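# Set the carton on the raised block inside the tape

## Task

Place the carton on top of the raised block so no part of it extends beyond the blue tape outline, with the carton resting there unsupported by the robot at the end; then release suction and move the tool away from it.

## Robot and tools

Robot: two FANUC CRX arms, named left_arm and right_arm. Each ends in a vacuum suction cup rather than fingers. The names do not describe image sides. In the shared scene frame the origin sits on the table top midway between the arms, +x points out across the table, +z points up, and left_arm is on the +y side (base near y = +0.515 m; right_arm base near y = -0.372 m).

Cup point: each arm's reported end_effector_position is the centre of the cup rim when the cup is free. The cup opens along the cup point's own +z axis. From roughly 4 cm behind the rim, the tool body and its wrist camera stick out up to about 9 cm sideways, so leave clearance. Reported positions can be slightly off, more so at long reach.

Command row (shared by both motion tools): always 14 numbers, one flat list covering both arms, each in [-1, 1]. Order: left dx, dy, dz, rx, ry, rz, left suction, then right dx, dy, dz, rx, ry, rz, right suction. The six motion numbers are an offset, not a pose: they are measured from the cup point's pose at the start of the action, expressed in the cup point's own axes (not the scene frame). Scale: 1.0 equals 0.6 m for dx, dy, dz and 180 degrees for rotation; rx, ry, rz form a single rotation vector. Suction is a setting, not an offset: above 0.01 means on, 0.01 or less means off, and it persists. To leave a tool unchanged, repeat its current suction value; writing 0 actively switches it off.

execute_actions(actions): a list of actions run in sequence. Each action is a table of up to 15 rows; each row lasts one step of 1/30 s, and if fewer than 15 rows are given the final row is held for the remaining steps. Every row in an action is an offset from that action's starting pose, not from the row before. For the first action in a call, the start is the most recent pose reported in this scene. An empty list just returns current state and images. Per step the commanded pose is clipped to within 70 mm and 16 degrees of the measured pose, so large offsets need several actions; after an action the arm settles at its last clipped pose, not the full target.

move(target, speed, blocking): target is one 14-number row as above, offsets from the pose in the latest result that shows one. Each cup point follows a straight path; both paths finish together, lasting 0.5 to 10 s (cut off at 10 s if longer). speed is the top path speed in m/s, 0.002 to 0.5, default 0.25; turning is capped at twice that number in rad/s. Suction values are applied at the start. Paths ignore obstacles and the other arm. With blocking=false the result comes after 0.5 s while motion continues; other moves and execute_actions are refused until a result shows it ended, so use wait or stop first. The result adds a move: line giving the ending (done, off_target, moving, held, fault) and any limits (paced = the sent pose was clipped; held = a check blocked steps, after which the arm may jump faster than speed), plus each cup point's distance from its target.

wait(seconds): 0 to 10; arms keep their last command and a running move continues; returns early when a move ends. stop(): brakes a running move; it needs stopping room. zoom_image(camera, region): closer look at part of a camera's latest image; region is [x0, y0, x1, y1] in pixels from the top-left, at most 504 by 504. Cameras: cam_head_left, cam_head_right, cam_high, cam_low, cam_left_wrist, cam_right_wrist. read_manual(section) only returns licence text. finished_scene(scene) ends the current scene given its number; it is irreversible and should follow only a settled, released placement.

Result lines: a state line per arm with cup point position (m) and quat_wxyz; Hand target lines showing where the controller now drives each cup point; suction_measured (near 0 = no seal, about 0.83 or more = airtight) and part_present (turns 1 at 0.50, back to 0 below 0.45); flange force, which includes held weight and has noise (no reading near singular poses); pose unreachable when a clearance check altered a command; MOTOR HOT and fault notices.

Gripping: switch suction on and press the 36 mm rim flat onto a smooth face of the carton, fully inside its edges, away from seams or holes. Under vacuum the cup shortens, so the load rides up to about 12 mm nearer the tool. To release, lower the carton until it rests on the block, then turn suction off, and lift at least 15 mm clear. If the cup seals to the table, switch suction off to free it.

Avoid: pressing into firm surfaces beyond contact (the arms are stiff; torque at load limits 152 N m for the big joints or 38 N m for the wrist joints, or 150 N outside force, freezes that arm for 10 s and drops the rest of the call); fast contacts; arms colliding with each other; knocking or dropping anything off the table; letting held loads heat motors. Loose objects may occasionally be nudged by outside disturbances, so recheck the carton before finishing. An idle arm should be sent zero offsets.

Each tool is called after "Request:" as name(argument=value, ...), one argument or row to a line, values as JSON.

## Session

Request:
execute_actions(
  actions=[],
)

Scene clock: 0.00 s.
left_arm: end_effector_position=(+0.5360, +0.4722, +0.3126) suction_measured=0.00 part_present=0 end_effector_quat_wxyz=(+0.000, -0.219, +0.976, -0.001) | right_arm: end_effector_position=(+0.4975, -0.3092, +0.3114) suction_measured=0.01 part_present=0 end_effector_quat_wxyz=(-0.002, +0.199, +0.980, +0.001)
Joint positions: left_arm=[ 0.265  0.131  0.193  0.001 -1.633  0.263] | right_arm=[ 0.266  0.133  0.195 -0.003 -1.635 -0.787]
Joint velocities: left_arm=[-0.     0.    -0.    -0.     0.001 -0.001] | right_arm=[ 0.     0.001 -0.001 -0.001 -0.    -0.001]
Flange force (N, the push that the arm receives, along the end effector's own x y z axes): no reading
Hand target (left_arm): +0.536, +0.472, +0.313; +0.000, -0.219, +0.976, -0.001
Hand target (right_arm): +0.497, -0.309, +0.311; -0.002, +0.199, +0.980, +0.001

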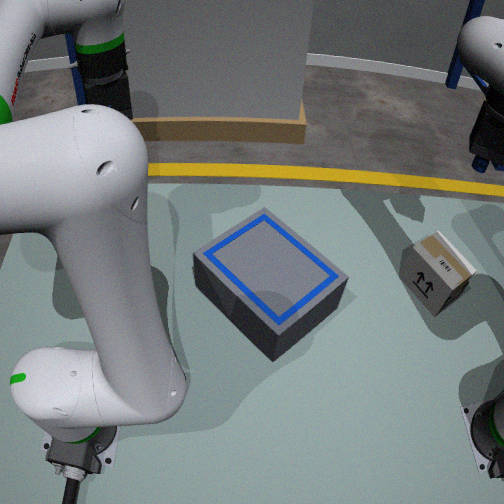

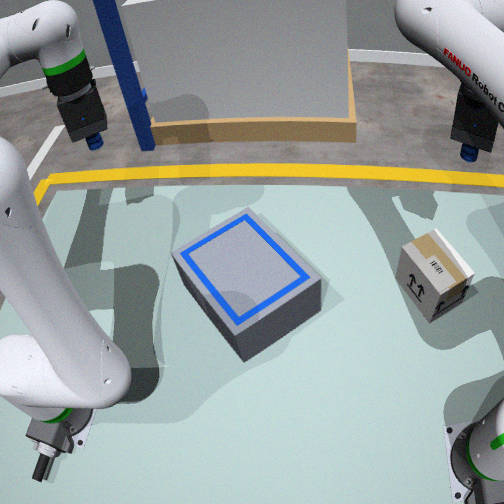

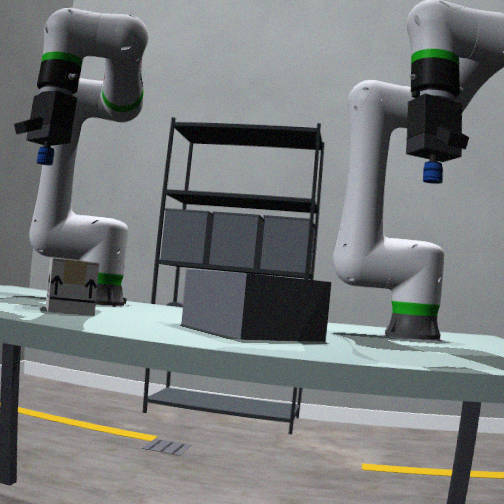

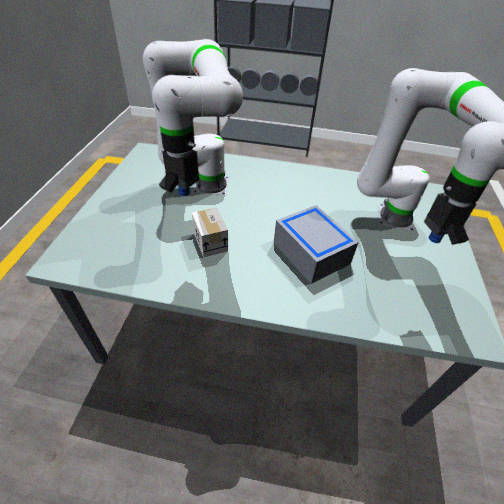

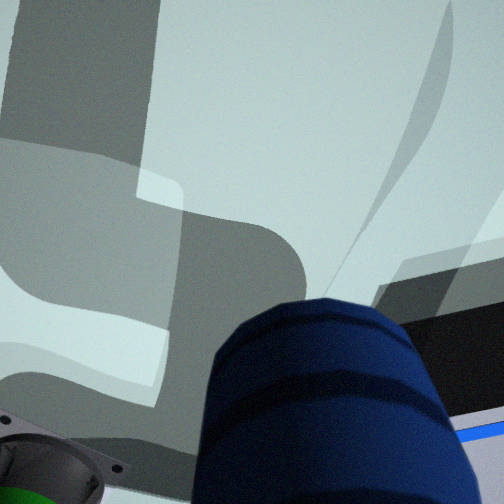

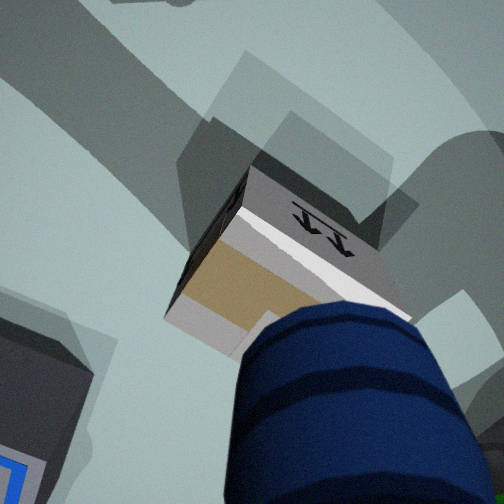

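Request:
zoom_image(
  camera="cam_head_right",
  region=[150, 180, 504, 380],
)

Request:
zoom_image(
  camera="cam_high",
  region=[170, 180, 380, 300],
)

Request:
zoom_image(
  camera="cam_low",
  region=[20, 230, 360, 360],
)

Region (150, 180, 504, 380) of cam_head_right's 504x504 image, scaled by 1.424, with more detail than that image has; it fills the top 285 rows of this view, and the rest is white.

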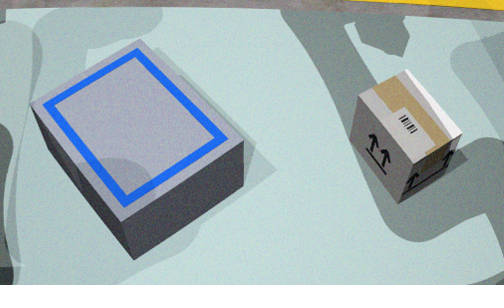

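Region (170, 180, 380, 300) of cam_high's 504x504 image, scaled by 2.400, with more detail than that image has; it fills the top 288 rows of this view, and the rest is white.

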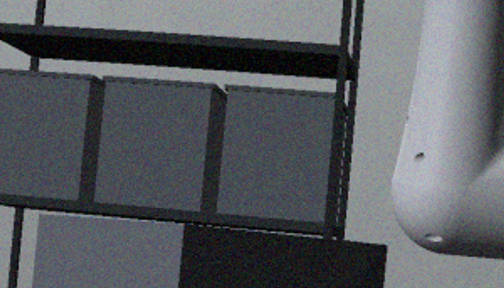

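Region (20, 230, 360, 360) of cam_low's 504x504 image, scaled by 1.482, with more detail than that image has; it fills the top 193 rows of this view, and the rest is white.

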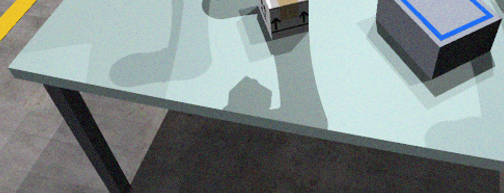

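Request:
move(
  target=[0,0,0,0,0,0,0,0.085,-0.055,-0.12,0,0,0,0],
)

Scene clock: 36.30 s.
left_arm: end_effector_position=(+0.5360, +0.4722, +0.3126) suction_measured=0.00 part_present=0 end_effector_quat_wxyz=(+0.000, -0.219, +0.976, -0.001) | right_arm: end_effector_position=(+0.4377, -0.3198, +0.3835) suction_measured=0.01 part_present=0 end_effector_quat_wxyz=(-0.002, +0.199, +0.980, +0.001)
Joint positions: left_arm=[ 0.265  0.131  0.193  0.001 -1.633  0.263] | right_arm=[ 0.296  0.003  0.225 -0.003 -1.796 -0.818]
Joint velocities: left_arm=[ 0.     0.    -0.    -0.    -0.    -0.001] | right_arm=[ 0.     0.001  0.001 -0.001 -0.001  0.   ]
Flange force (N, the push that the arm receives, along the end effector's own x y z axes): left_arm=[0.4 1.6 6.8] | right_arm=[4.5 1.8 3.0]
Hand target (left_arm): +0.536, +0.472, +0.313; +0.000, -0.219, +0.976, -0.001
Hand target (right_arm): +0.438, -0.320, +0.384; -0.002, +0.199, +0.980, +0.001
Off the commanded pose (left_arm): 0.000 m, 0 deg.
Off the commanded pose (right_arm): 0.000 m, 0 deg.
move: done
camera_calibration (this result's frames):
cam_right_wrist: T_world_to_cam=[[-0.39351, -0.918321, -0.0428676, -0.0915814], [-0.837116, 0.338659, 0.42959, 0.331706], [-0.379984, 0.204933, -0.902006, 0.660738], [0, 0, 0, 1]] pos_world=[0.492708, -0.331843, 0.449567]

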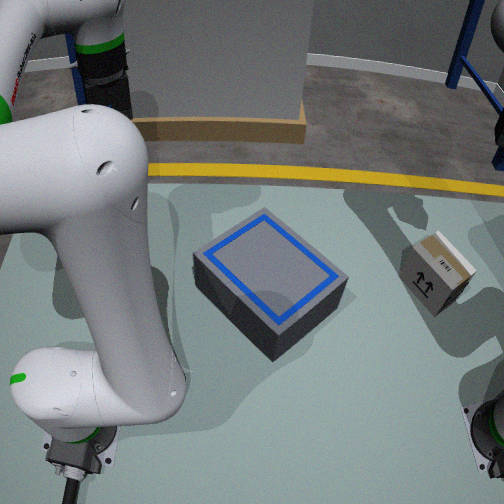

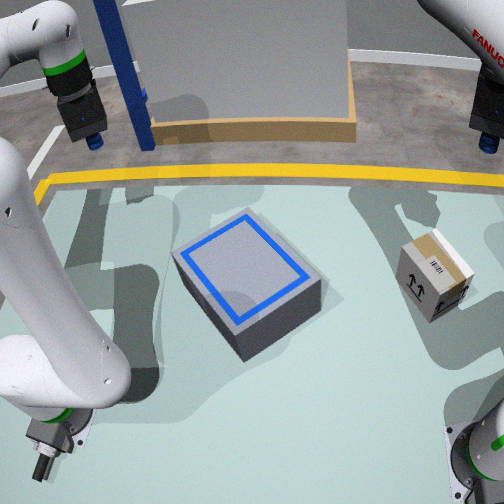

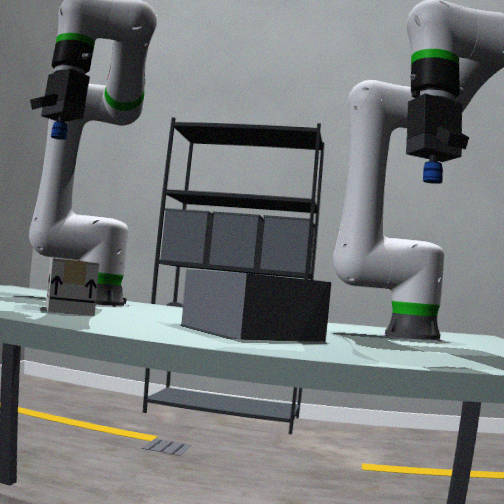

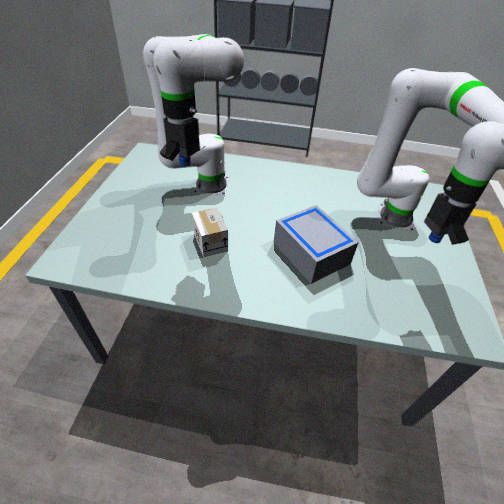

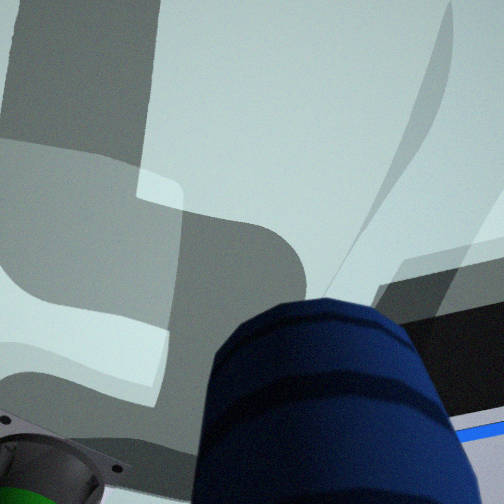

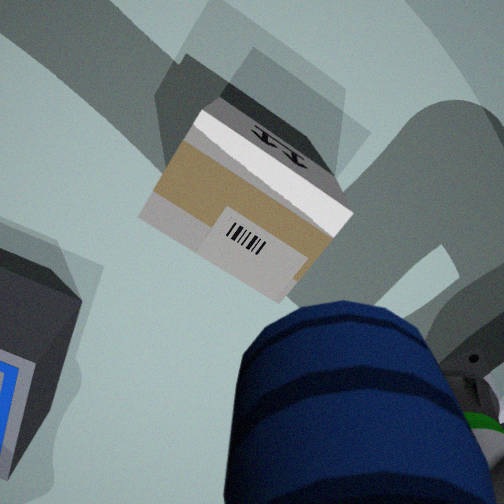

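Request:
zoom_image(
  camera="cam_right_wrist",
  region=[110, 70, 380, 320],
)

Region (110, 70, 380, 320) of cam_right_wrist's 504x504 image, scaled by 1.867, with more detail than that image has; it fills the top 467 rows of this view, and the rest is white.

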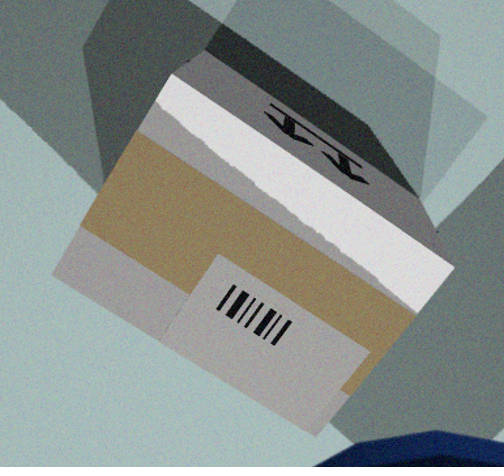

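Request:
move(
  target=[0,0,0,0,0,0,0,0.183,0.035,0.36,0,0,0,0],
  speed=0.3,
)

Scene clock: 85.67 s.
left_arm: end_effector_position=(+0.5360, +0.4722, +0.3126) suction_measured=0.00 part_present=0 end_effector_quat_wxyz=(+0.000, -0.219, +0.976, -0.001) | right_arm: end_effector_position=(+0.3444, -0.2579, +0.1677) suction_measured=0.01 part_present=0 end_effector_quat_wxyz=(-0.002, +0.199, +0.980, +0.000)
Joint positions: left_arm=[ 0.265  0.131  0.193  0.001 -1.633  0.263] | right_arm=[ 0.565 -0.187 -0.455 -0.003 -1.305 -1.087]
Joint velocities: left_arm=[ 0.     0.002 -0.     0.     0.    -0.   ] | right_arm=[ 0.001  0.001 -0.002  0.001  0.001 -0.   ]
Flange force (N, the push that the arm receives, along the end effector's own x y z axes): left_arm=[-0.5 1.5 5.9] | right_arm=[6.6 -2.1 3.0]
Hand target (left_arm): +0.536, +0.472, +0.313; +0.000, -0.219, +0.976, -0.001
Hand target (right_arm): +0.344, -0.258, +0.168; -0.002, +0.199, +0.980, +0.000
Off the commanded pose (left_arm): 0.000 m, 0 deg.
Off the commanded pose (right_arm): 0.001 m, 0 deg.
move: done
camera_calibration (this result's frames):
cam_left_wrist: T_world_to_cam=[[0.471127, -0.881634, -0.0275886, 0.184435], [-0.786491, -0.434034, 0.43937, 0.515763], [-0.399338, -0.185301, -0.897883, 0.661699], [0, 0, 0, 1]] pos_world=[0.582992, 0.509077, 0.372606]
cam_right_wrist: T_world_to_cam=[[-0.394914, -0.917763, -0.0418864, -0.0802026], [-0.836441, 0.340315, 0.429595, 0.325558], [-0.380012, 0.204689, -0.90205, 0.417906], [0, 0, 0, 1]] pos_world=[0.399446, -0.26994, 0.233754]

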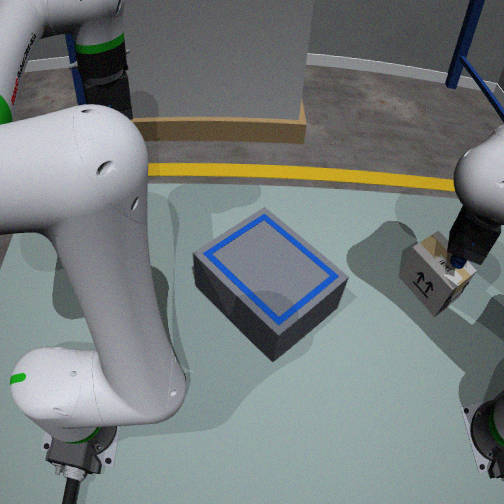

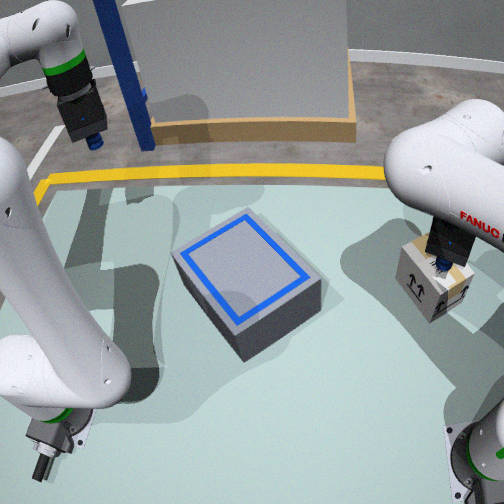

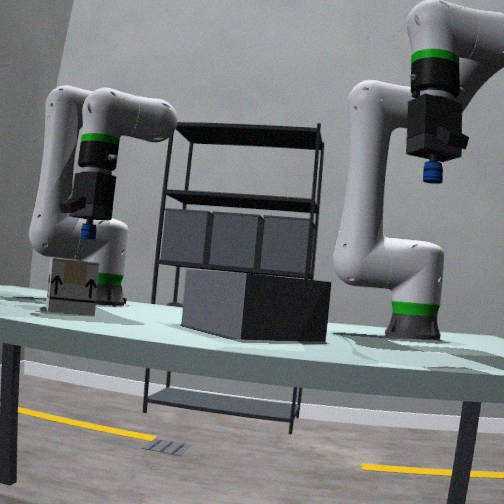

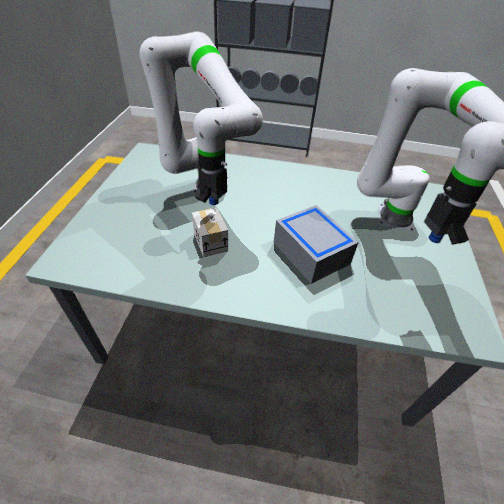

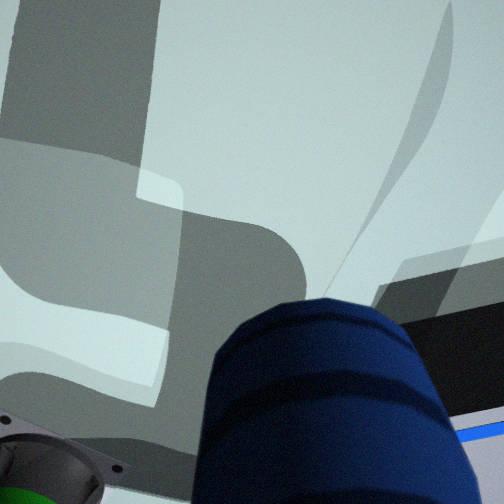

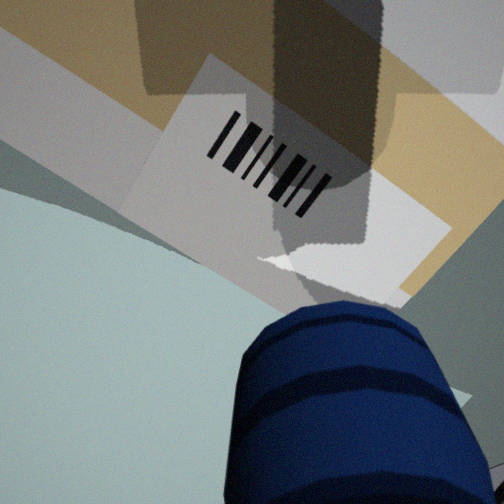

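Request:
move(
  target=[0,0,0,0,0,0,0,-0.019,0.006,0.07,0,0,0,0],
  speed=0.15,
)

Request:
move(
  target=[0,0,0,0,0,0,0,-0.019,0.006,0.102,0,0,0,1],
  speed=0.02,
)

Scene clock: 111.93 s.
left_arm: end_effector_position=(+0.5360, +0.4722, +0.3126) suction_measured=0.00 part_present=0 end_effector_quat_wxyz=(+0.000, -0.219, +0.976, -0.001) | right_arm: end_effector_position=(+0.3564, -0.2590, +0.1257) suction_measured=0.01 part_present=0 end_effector_quat_wxyz=(-0.002, +0.200, +0.980, +0.000)
Joint positions: left_arm=[ 0.265  0.131  0.193  0.001 -1.633  0.263] | right_arm=[ 0.541 -0.12  -0.501 -0.003 -1.192 -1.063]
Joint velocities: left_arm=[-0.001  0.     0.     0.    -0.    -0.   ] | right_arm=[-0.     0.004  0.001 -0.001  0.001 -0.001]
Flange force (N, the push that the arm receives, along the end effector's own x y z axes): left_arm=[-0.6 1.0 6.1] | right_arm=[1.2 4.0 1.3]
Hand target (left_arm): +0.536, +0.472, +0.313; +0.000, -0.219, +0.976, -0.001
Hand target (right_arm): +0.356, -0.259, +0.126; -0.002, +0.200, +0.980, +0.000
Off the commanded pose (left_arm): 0.000 m, 0 deg.
Off the commanded pose (right_arm): 0.000 m, 0 deg.
move: done
camera_calibration (this result's frames):
cam_left_wrist: T_world_to_cam=[[0.471127, -0.881634, -0.0275886, 0.184435], [-0.786491, -0.434034, 0.43937, 0.515763], [-0.399338, -0.185301, -0.897883, 0.661699], [0, 0, 0, 1]] pos_world=[0.582992, 0.509077, 0.372606]
cam_right_wrist: T_world_to_cam=[[-0.395166, -0.917654, -0.0418961, -0.0781874], [-0.836424, 0.34058, 0.429419, 0.354082], [-0.379789, 0.204735, -0.902133, 0.384736], [0, 0, 0, 1]] pos_world=[0.411384, -0.271111, 0.191757]

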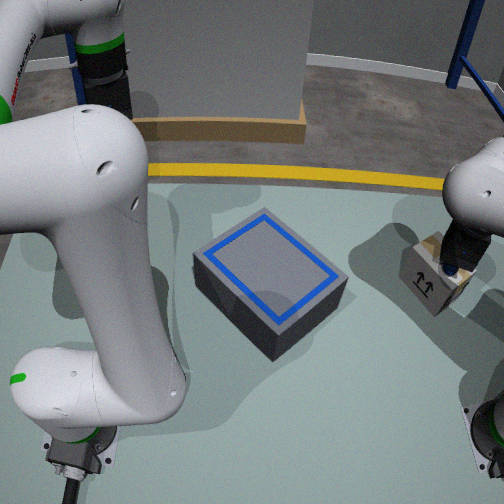

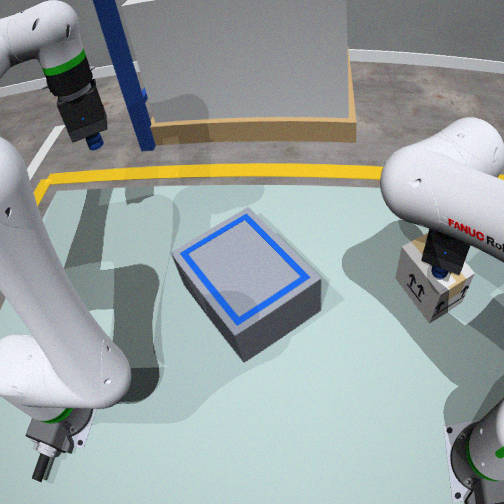

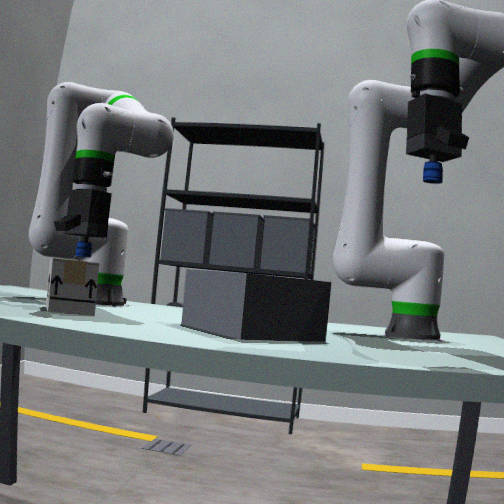

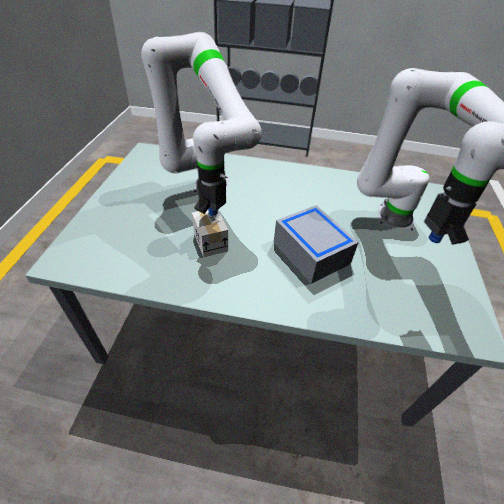

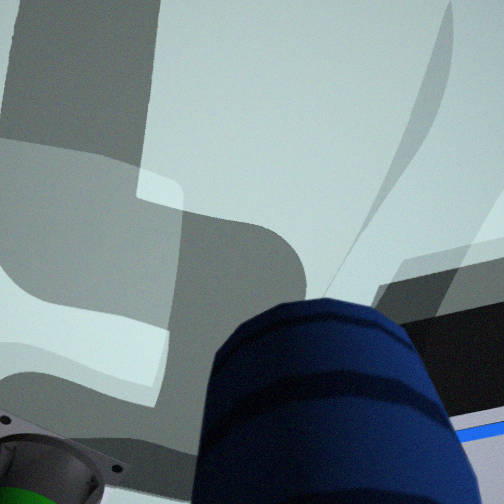

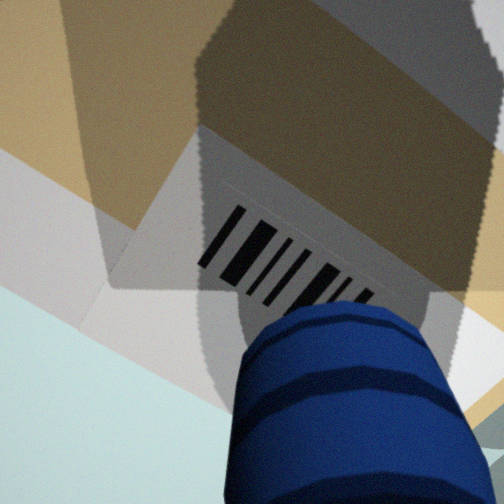

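Scene clock: 123.40 s.
left_arm: end_effector_position=(+0.5360, +0.4722, +0.3126) suction_measured=0.00 part_present=0 end_effector_quat_wxyz=(+0.000, -0.219, +0.976, -0.001) | right_arm: end_effector_position=(+0.3635, -0.2589, +0.1013) suction_measured=0.90 part_present=1 end_effector_quat_wxyz=(+0.001, +0.199, +0.980, +0.001)
Joint positions: left_arm=[ 0.265  0.131  0.193  0.001 -1.633  0.263] | right_arm=[ 0.531 -0.079 -0.527 -0.    -1.119 -1.053]
Joint velocities: left_arm=[ 0.001 -0.001  0.     0.    -0.     0.001] | right_arm=[ 0.     0.    -0.     0.    -0.     0.001]
Flange force (N, the push that the arm receives, along the end effector's own x y z axes): left_arm=[-0.3 1.3 5.6] | right_arm=[6.1 -4.2 -30.3]
Hand target (left_arm): +0.536, +0.472, +0.313; +0.000, -0.219, +0.976, -0.001
Hand target (right_arm): +0.364, -0.259, +0.101; +0.001, +0.199, +0.980, +0.001
Off the commanded pose (left_arm): 0.000 m, 0 deg.
Off the commanded pose (right_arm): 0.037 m, 0 deg.
FORCE FAULT: contact force on the right arm reached its limit, and that arm stopped for 10 seconds. The contact can be on any part of that arm, not only on its tool. That time counts as 16 of the actions that you can send in this scene. That arm's remaining commands of this call were not run. That arm holds still and accepts commands again. Move the arm away from the contact; if what it grips holds it there, let go first. Pushing or pulling that hard again can fault the arm again.
move: fault (right_arm)
camera_calibration (this result's frames):
cam_left_wrist: T_world_to_cam=[[0.471127, -0.881634, -0.0275885, 0.184435], [-0.786491, -0.434034, 0.43937, 0.515763], [-0.399338, -0.185301, -0.897883, 0.661699], [0, 0, 0, 1]] pos_world=[0.582992, 0.509077, 0.372606]
cam_right_wrist: T_world_to_cam=[[-0.394043, -0.917966, -0.045477, -0.0764192], [-0.839211, 0.339179, 0.425068, 0.371567], [-0.374773, 0.20566, -0.904018, 0.364103], [0, 0, 0, 1]] pos_world=[0.418166, -0.271059, 0.167739]

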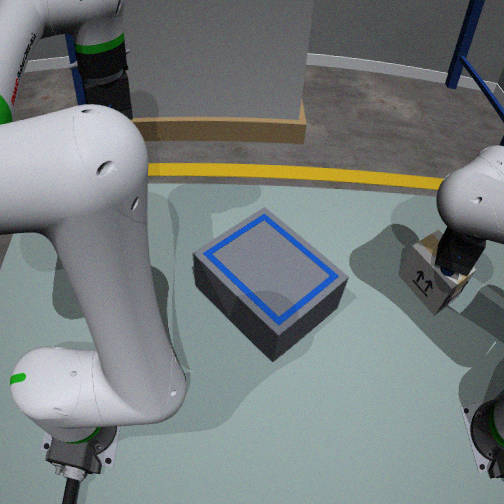

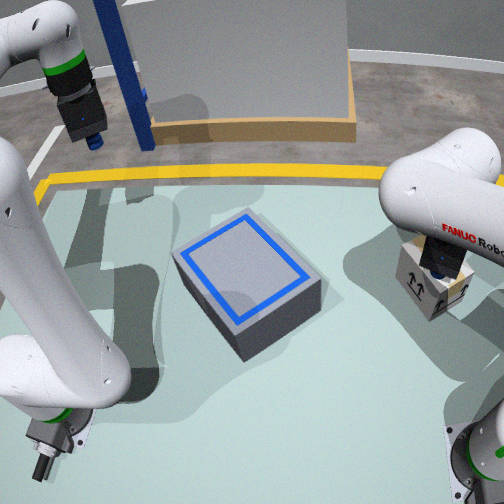

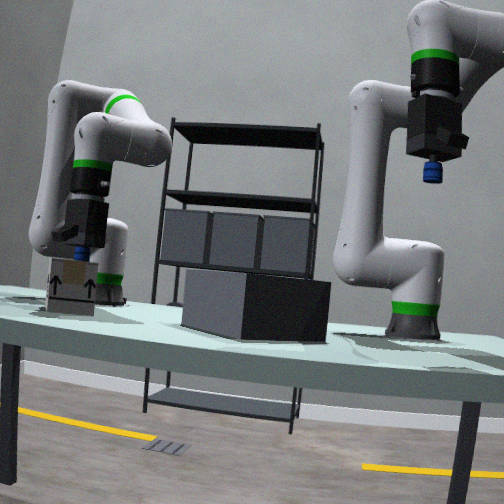

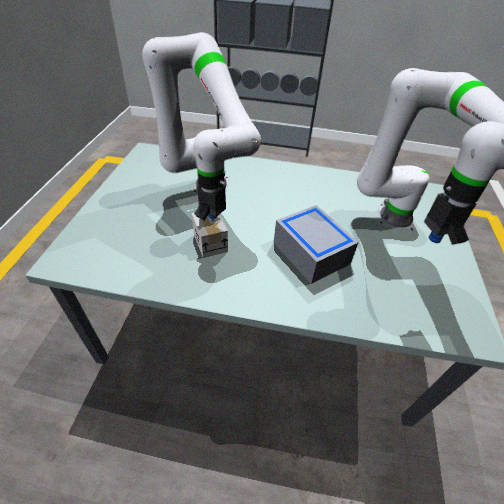

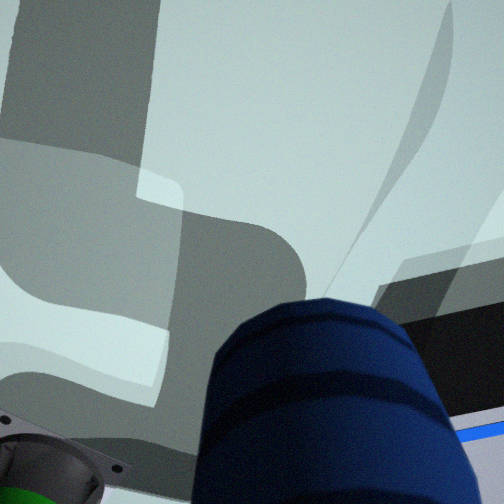

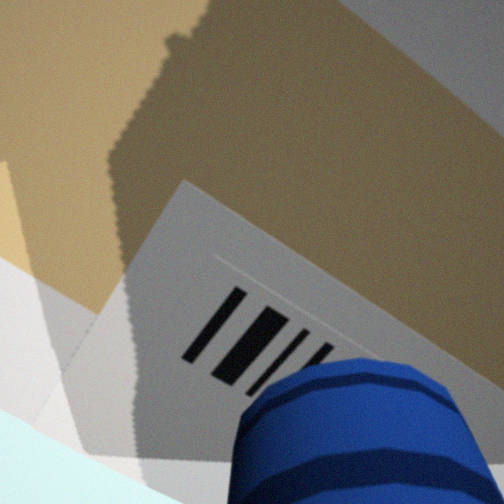

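Request:
move(
  target=[0,0,0,0,0,0,0,0,0,-0.3,0,0,0,1],
  speed=0.15,
)

Scene clock: 133.33 s.
left_arm: end_effector_position=(+0.5360, +0.4722, +0.3126) suction_measured=0.00 part_present=0 end_effector_quat_wxyz=(+0.000, -0.219, +0.976, -0.001) | right_arm: end_effector_position=(+0.3626, -0.2592, +0.2815) suction_measured=0.90 part_present=1 end_effector_quat_wxyz=(+0.001, +0.198, +0.980, +0.001)
Joint positions: left_arm=[ 0.265  0.131  0.193  0.001 -1.633  0.263] | right_arm=[ 0.532 -0.186 -0.187 -0.    -1.567 -1.053]
Joint velocities: left_arm=[ 0.    -0.001 -0.    -0.    -0.     0.001] | right_arm=[-0.    -0.     0.002  0.001 -0.001  0.   ]
Flange force (N, the push that the arm receives, along the end effector's own x y z axes): left_arm=[-1.0 0.7 5.6] | right_arm=[3.9 2.4 9.2]
Hand target (left_arm): +0.536, +0.472, +0.313; +0.000, -0.219, +0.976, -0.001
Hand target (right_arm): +0.362, -0.259, +0.281; +0.001, +0.198, +0.980, +0.001
Off the commanded pose (left_arm): 0.000 m, 0 deg.
Off the commanded pose (right_arm): 0.001 m, 0 deg.
move: done
camera_calibration (this result's frames):
cam_left_wrist: T_world_to_cam=[[0.471127, -0.881634, -0.0275886, 0.184435], [-0.786491, -0.434034, 0.43937, 0.515763], [-0.399338, -0.185301, -0.897883, 0.661699], [0, 0, 0, 1]] pos_world=[0.582992, 0.509077, 0.372606]
cam_right_wrist: T_world_to_cam=[[-0.392768, -0.918514, -0.0454349, -0.0694667], [-0.839752, 0.338071, 0.424882, 0.294228], [-0.3749, 0.205034, -0.904108, 0.526554], [0, 0, 0, 1]] pos_world=[0.4172, -0.271238, 0.347893]

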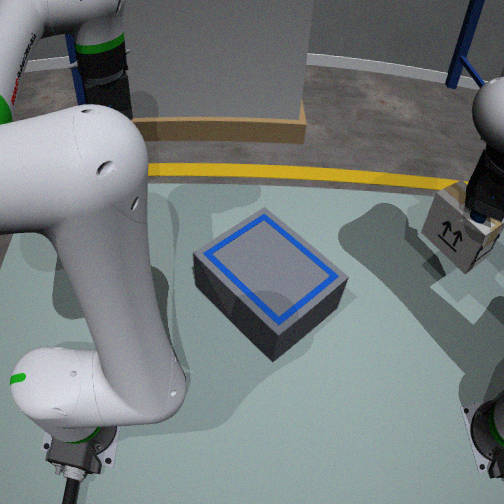

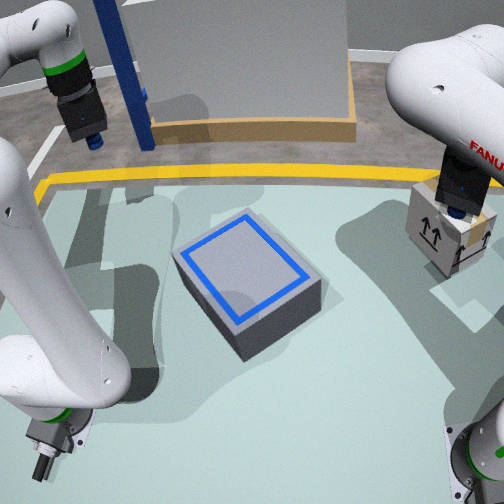

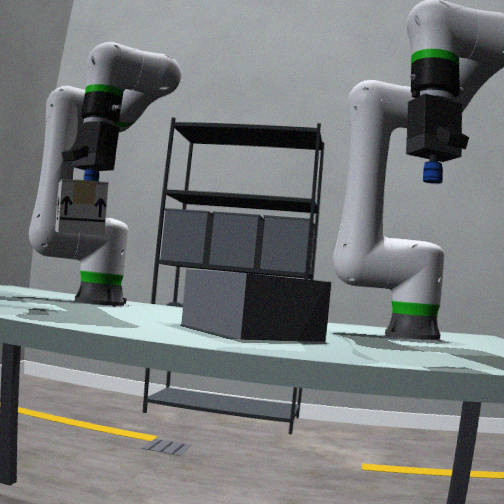

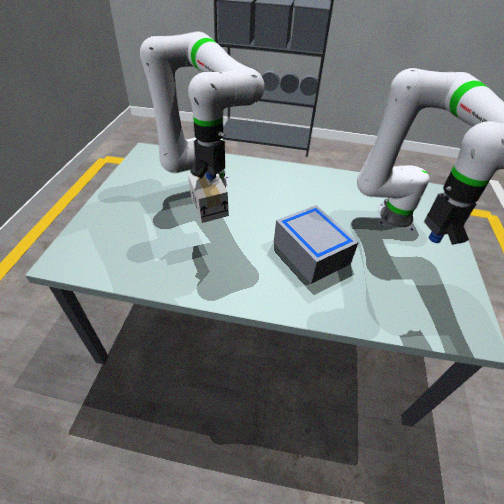

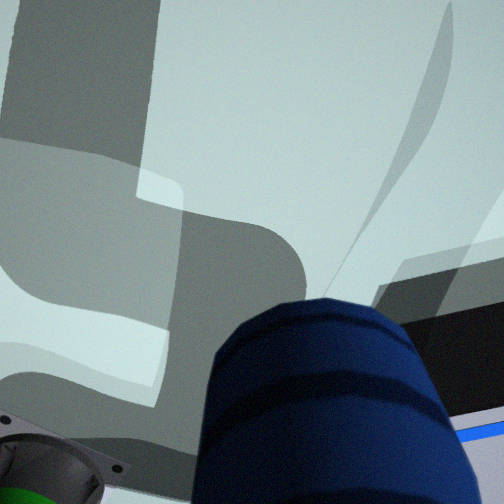

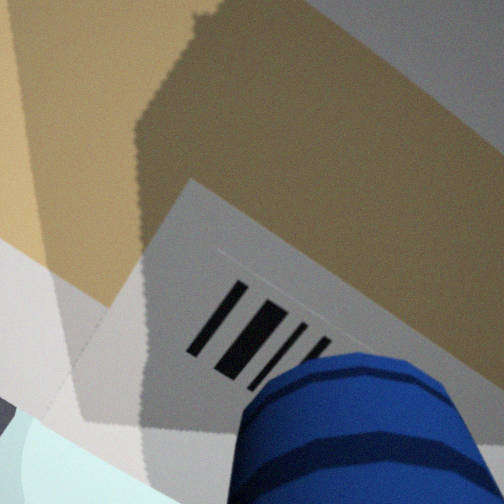

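Request:
move(
  target=[0,0,0,0,0,0,0,0.307,0.595,-0.02,0,0,-0.053,1],
  speed=0.2,
)

Scene clock: 146.67 s.
left_arm: end_effector_position=(+0.5360, +0.4722, +0.3126) suction_measured=0.00 part_present=0 end_effector_quat_wxyz=(+0.000, -0.219, +0.976, -0.001) | right_arm: end_effector_position=(+0.3310, +0.1408, +0.2933) suction_measured=0.90 part_present=1 end_effector_quat_wxyz=(+0.001, +0.116, +0.993, +0.000)
Joint positions: left_arm=[ 0.265  0.131  0.193  0.001 -1.633  0.263] | right_arm=[ 1.095  0.419  0.511  0.003 -1.662 -1.449]
Joint velocities: left_arm=[ 0.    -0.001  0.     0.001 -0.001  0.   ] | right_arm=[ 0.    -0.001  0.003 -0.004 -0.    -0.001]
Flange force (N, the push that the arm receives, along the end effector's own x y z axes): left_arm=[-1.3 0.6 5.8] | right_arm=[7.4 -10.9 12.0]
Hand target (left_arm): +0.536, +0.472, +0.313; +0.000, -0.219, +0.976, -0.001
Hand target (right_arm): +0.331, +0.141, +0.293; +0.001, +0.116, +0.993, +0.000
Off the commanded pose (left_arm): 0.000 m, 0 deg.
Off the commanded pose (right_arm): 0.001 m, 0 deg.
move: done
camera_calibration (this result's frames):
cam_left_wrist: T_world_to_cam=[[0.471128, -0.881634, -0.0275885, 0.184435], [-0.786491, -0.434034, 0.43937, 0.515763], [-0.399337, -0.185301, -0.897883, 0.661699], [0, 0, 0, 1]] pos_world=[0.582992, 0.509077, 0.372606]
cam_right_wrist: T_world_to_cam=[[-0.234944, -0.971051, -0.043139, 0.240577], [-0.884489, 0.195174, 0.423776, 0.162752], [-0.403089, 0.137719, -0.904739, 0.462365], [0, 0, 0, 1]] pos_world=[0.386848, 0.138171, 0.359728]

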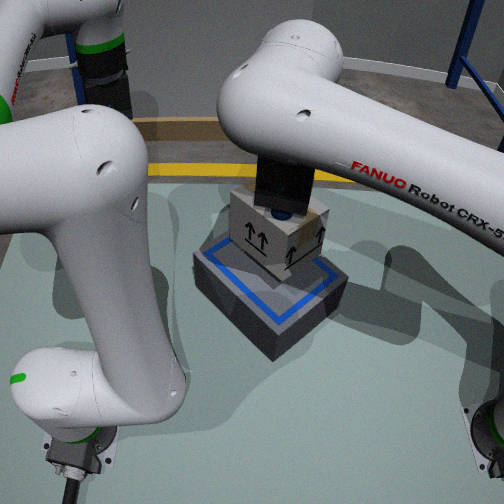

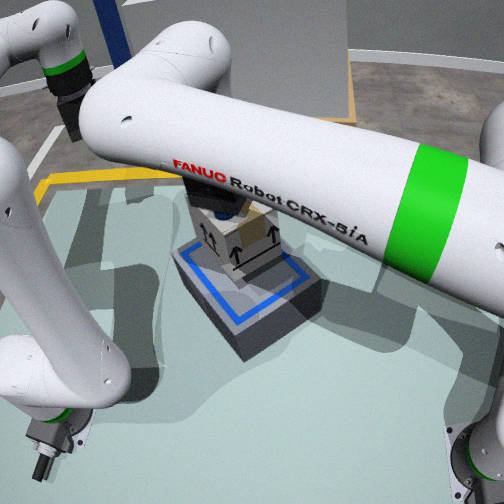

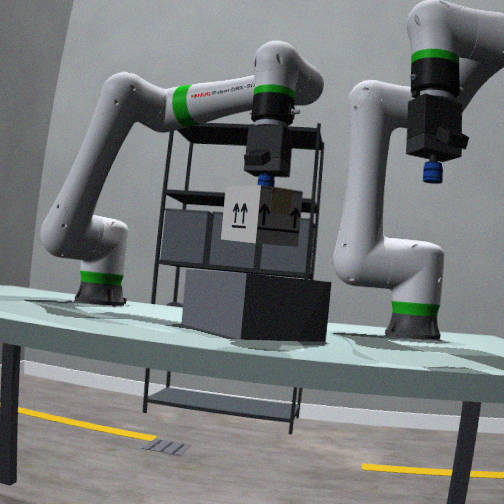

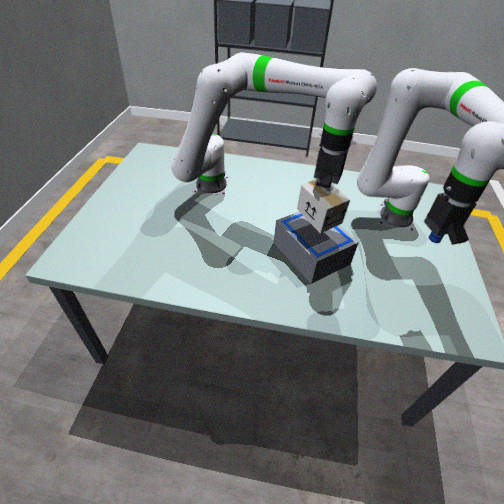

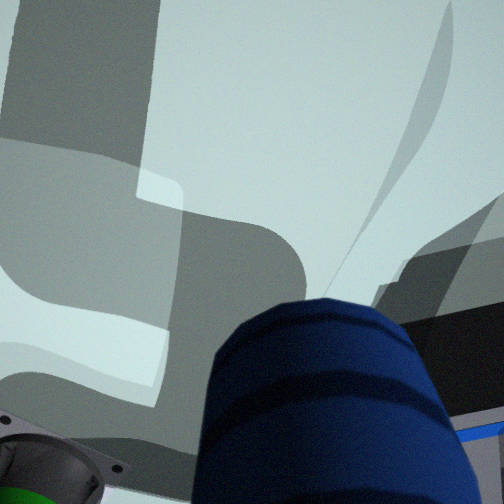

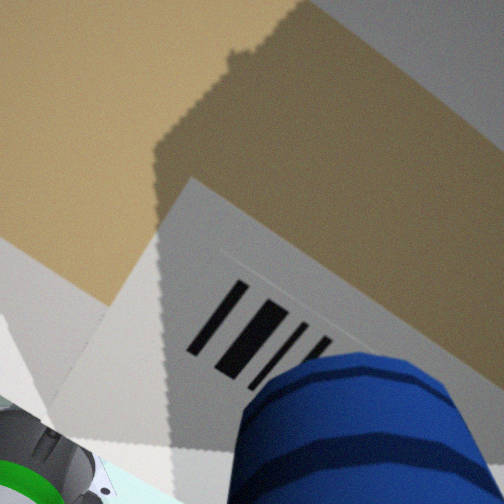

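Request:
move(
  target=[0,0,0,0,0,0,0,0,0,0.08,0,0,0,1],
  speed=0.1,
)

Request:
zoom_image(
  camera="cam_head_left",
  region=[170, 150, 370, 370],
)

Request:
zoom_image(
  camera="cam_low",
  region=[250, 150, 380, 300],
)

Request:
zoom_image(
  camera="cam_high",
  region=[170, 160, 350, 350],
)

Scene clock: 155.70 s.
left_arm: end_effector_position=(+0.5360, +0.4722, +0.3126) suction_measured=0.00 part_present=0 end_effector_quat_wxyz=(+0.000, -0.219, +0.976, -0.001) | right_arm: end_effector_position=(+0.3312, +0.1409, +0.2454) suction_measured=0.90 part_present=1 end_effector_quat_wxyz=(+0.001, +0.116, +0.993, +0.000)
Joint positions: left_arm=[ 0.265  0.131  0.193  0.001 -1.633  0.263] | right_arm=[ 1.095  0.415  0.393  0.002 -1.548 -1.449]
Joint velocities: left_arm=[ 0.     0.001  0.     0.001  0.    -0.   ] | right_arm=[ 0.    -0.    -0.002  0.     0.001 -0.002]
Flange force (N, the push that the arm receives, along the end effector's own x y z axes): left_arm=[1.1 1.4 6.5] | right_arm=[2.3 -3.2 6.1]
Hand target (left_arm): +0.536, +0.472, +0.313; +0.000, -0.219, +0.976, -0.001
Hand target (right_arm): +0.331, +0.141, +0.245; +0.001, +0.116, +0.993, +0.000
Off the commanded pose (left_arm): 0.000 m, 0 deg.
Off the commanded pose (right_arm): 0.000 m, 0 deg.
move: done
camera_calibration (this result's frames):
cam_left_wrist: T_world_to_cam=[[0.471127, -0.881634, -0.0275885, 0.184435], [-0.786491, -0.434034, 0.43937, 0.515763], [-0.399338, -0.185301, -0.897883, 0.661699], [0, 0, 0, 1]] pos_world=[0.582992, 0.509077, 0.372606]
cam_right_wrist: T_world_to_cam=[[-0.235227, -0.970974, -0.0433414, 0.238744], [-0.884316, 0.195304, 0.424078, 0.18309], [-0.403304, 0.138082, -0.904588, 0.419074], [0, 0, 0, 1]] pos_world=[0.387082, 0.13819, 0.311792]

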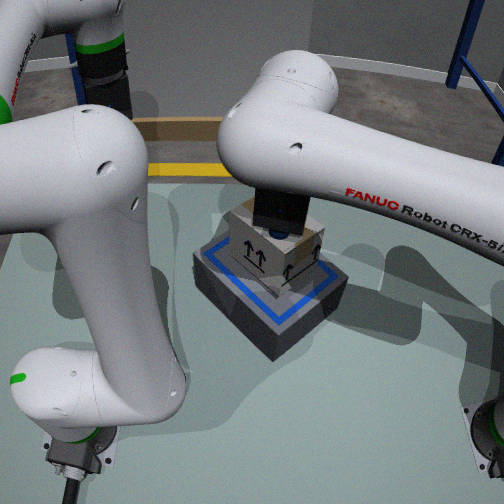

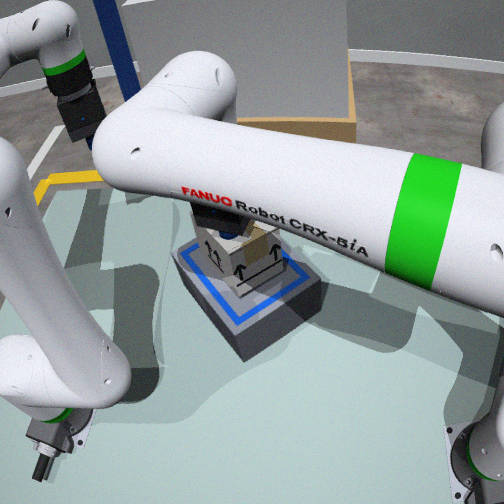

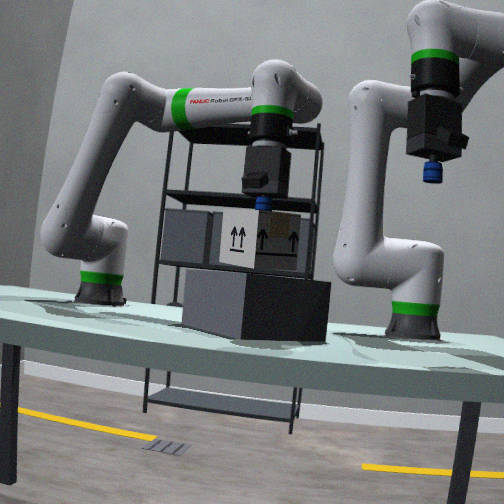

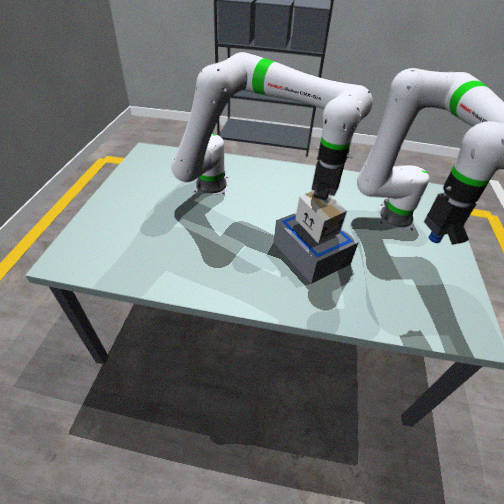

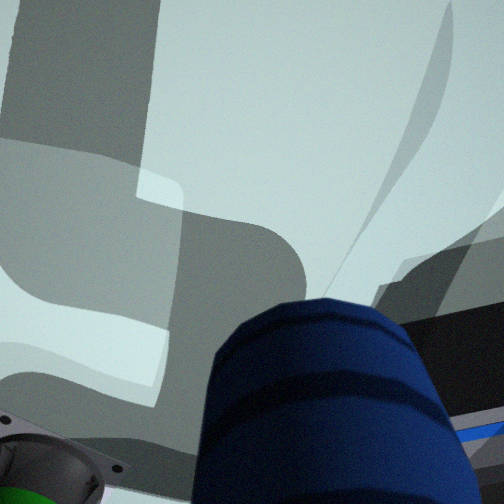

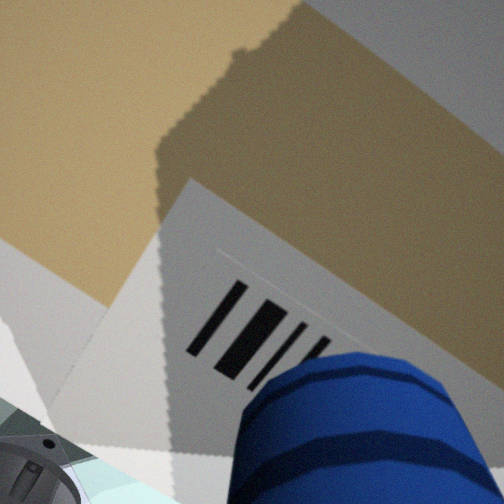

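Region (170, 150, 370, 370) of cam_head_left's 504x504 image, scaled by 2.291, with more detail than that image has; it fills the left 458 columns of this view, and the rest is white.

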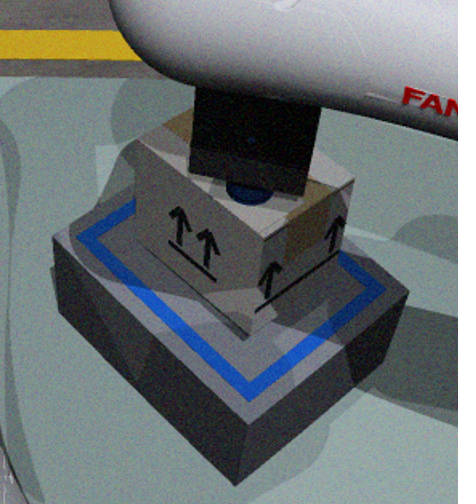

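Region (250, 150, 380, 300) of cam_low's 504x504 image, scaled by 3.360, with more detail than that image has; it fills the left 437 columns of this view, and the rest is white.

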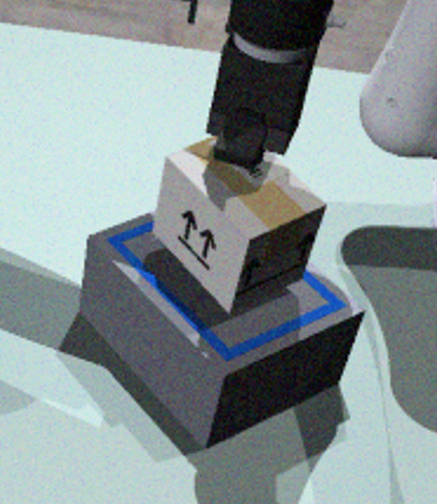

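Region (170, 160, 350, 350) of cam_high's 504x504 image, scaled by 2.653, with more detail than that image has; it fills the left 477 columns of this view, and the rest is white.

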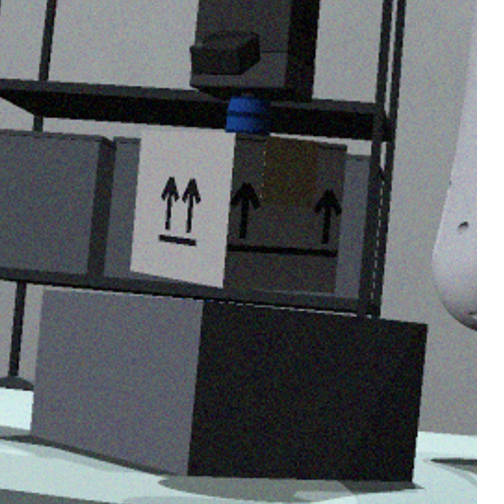

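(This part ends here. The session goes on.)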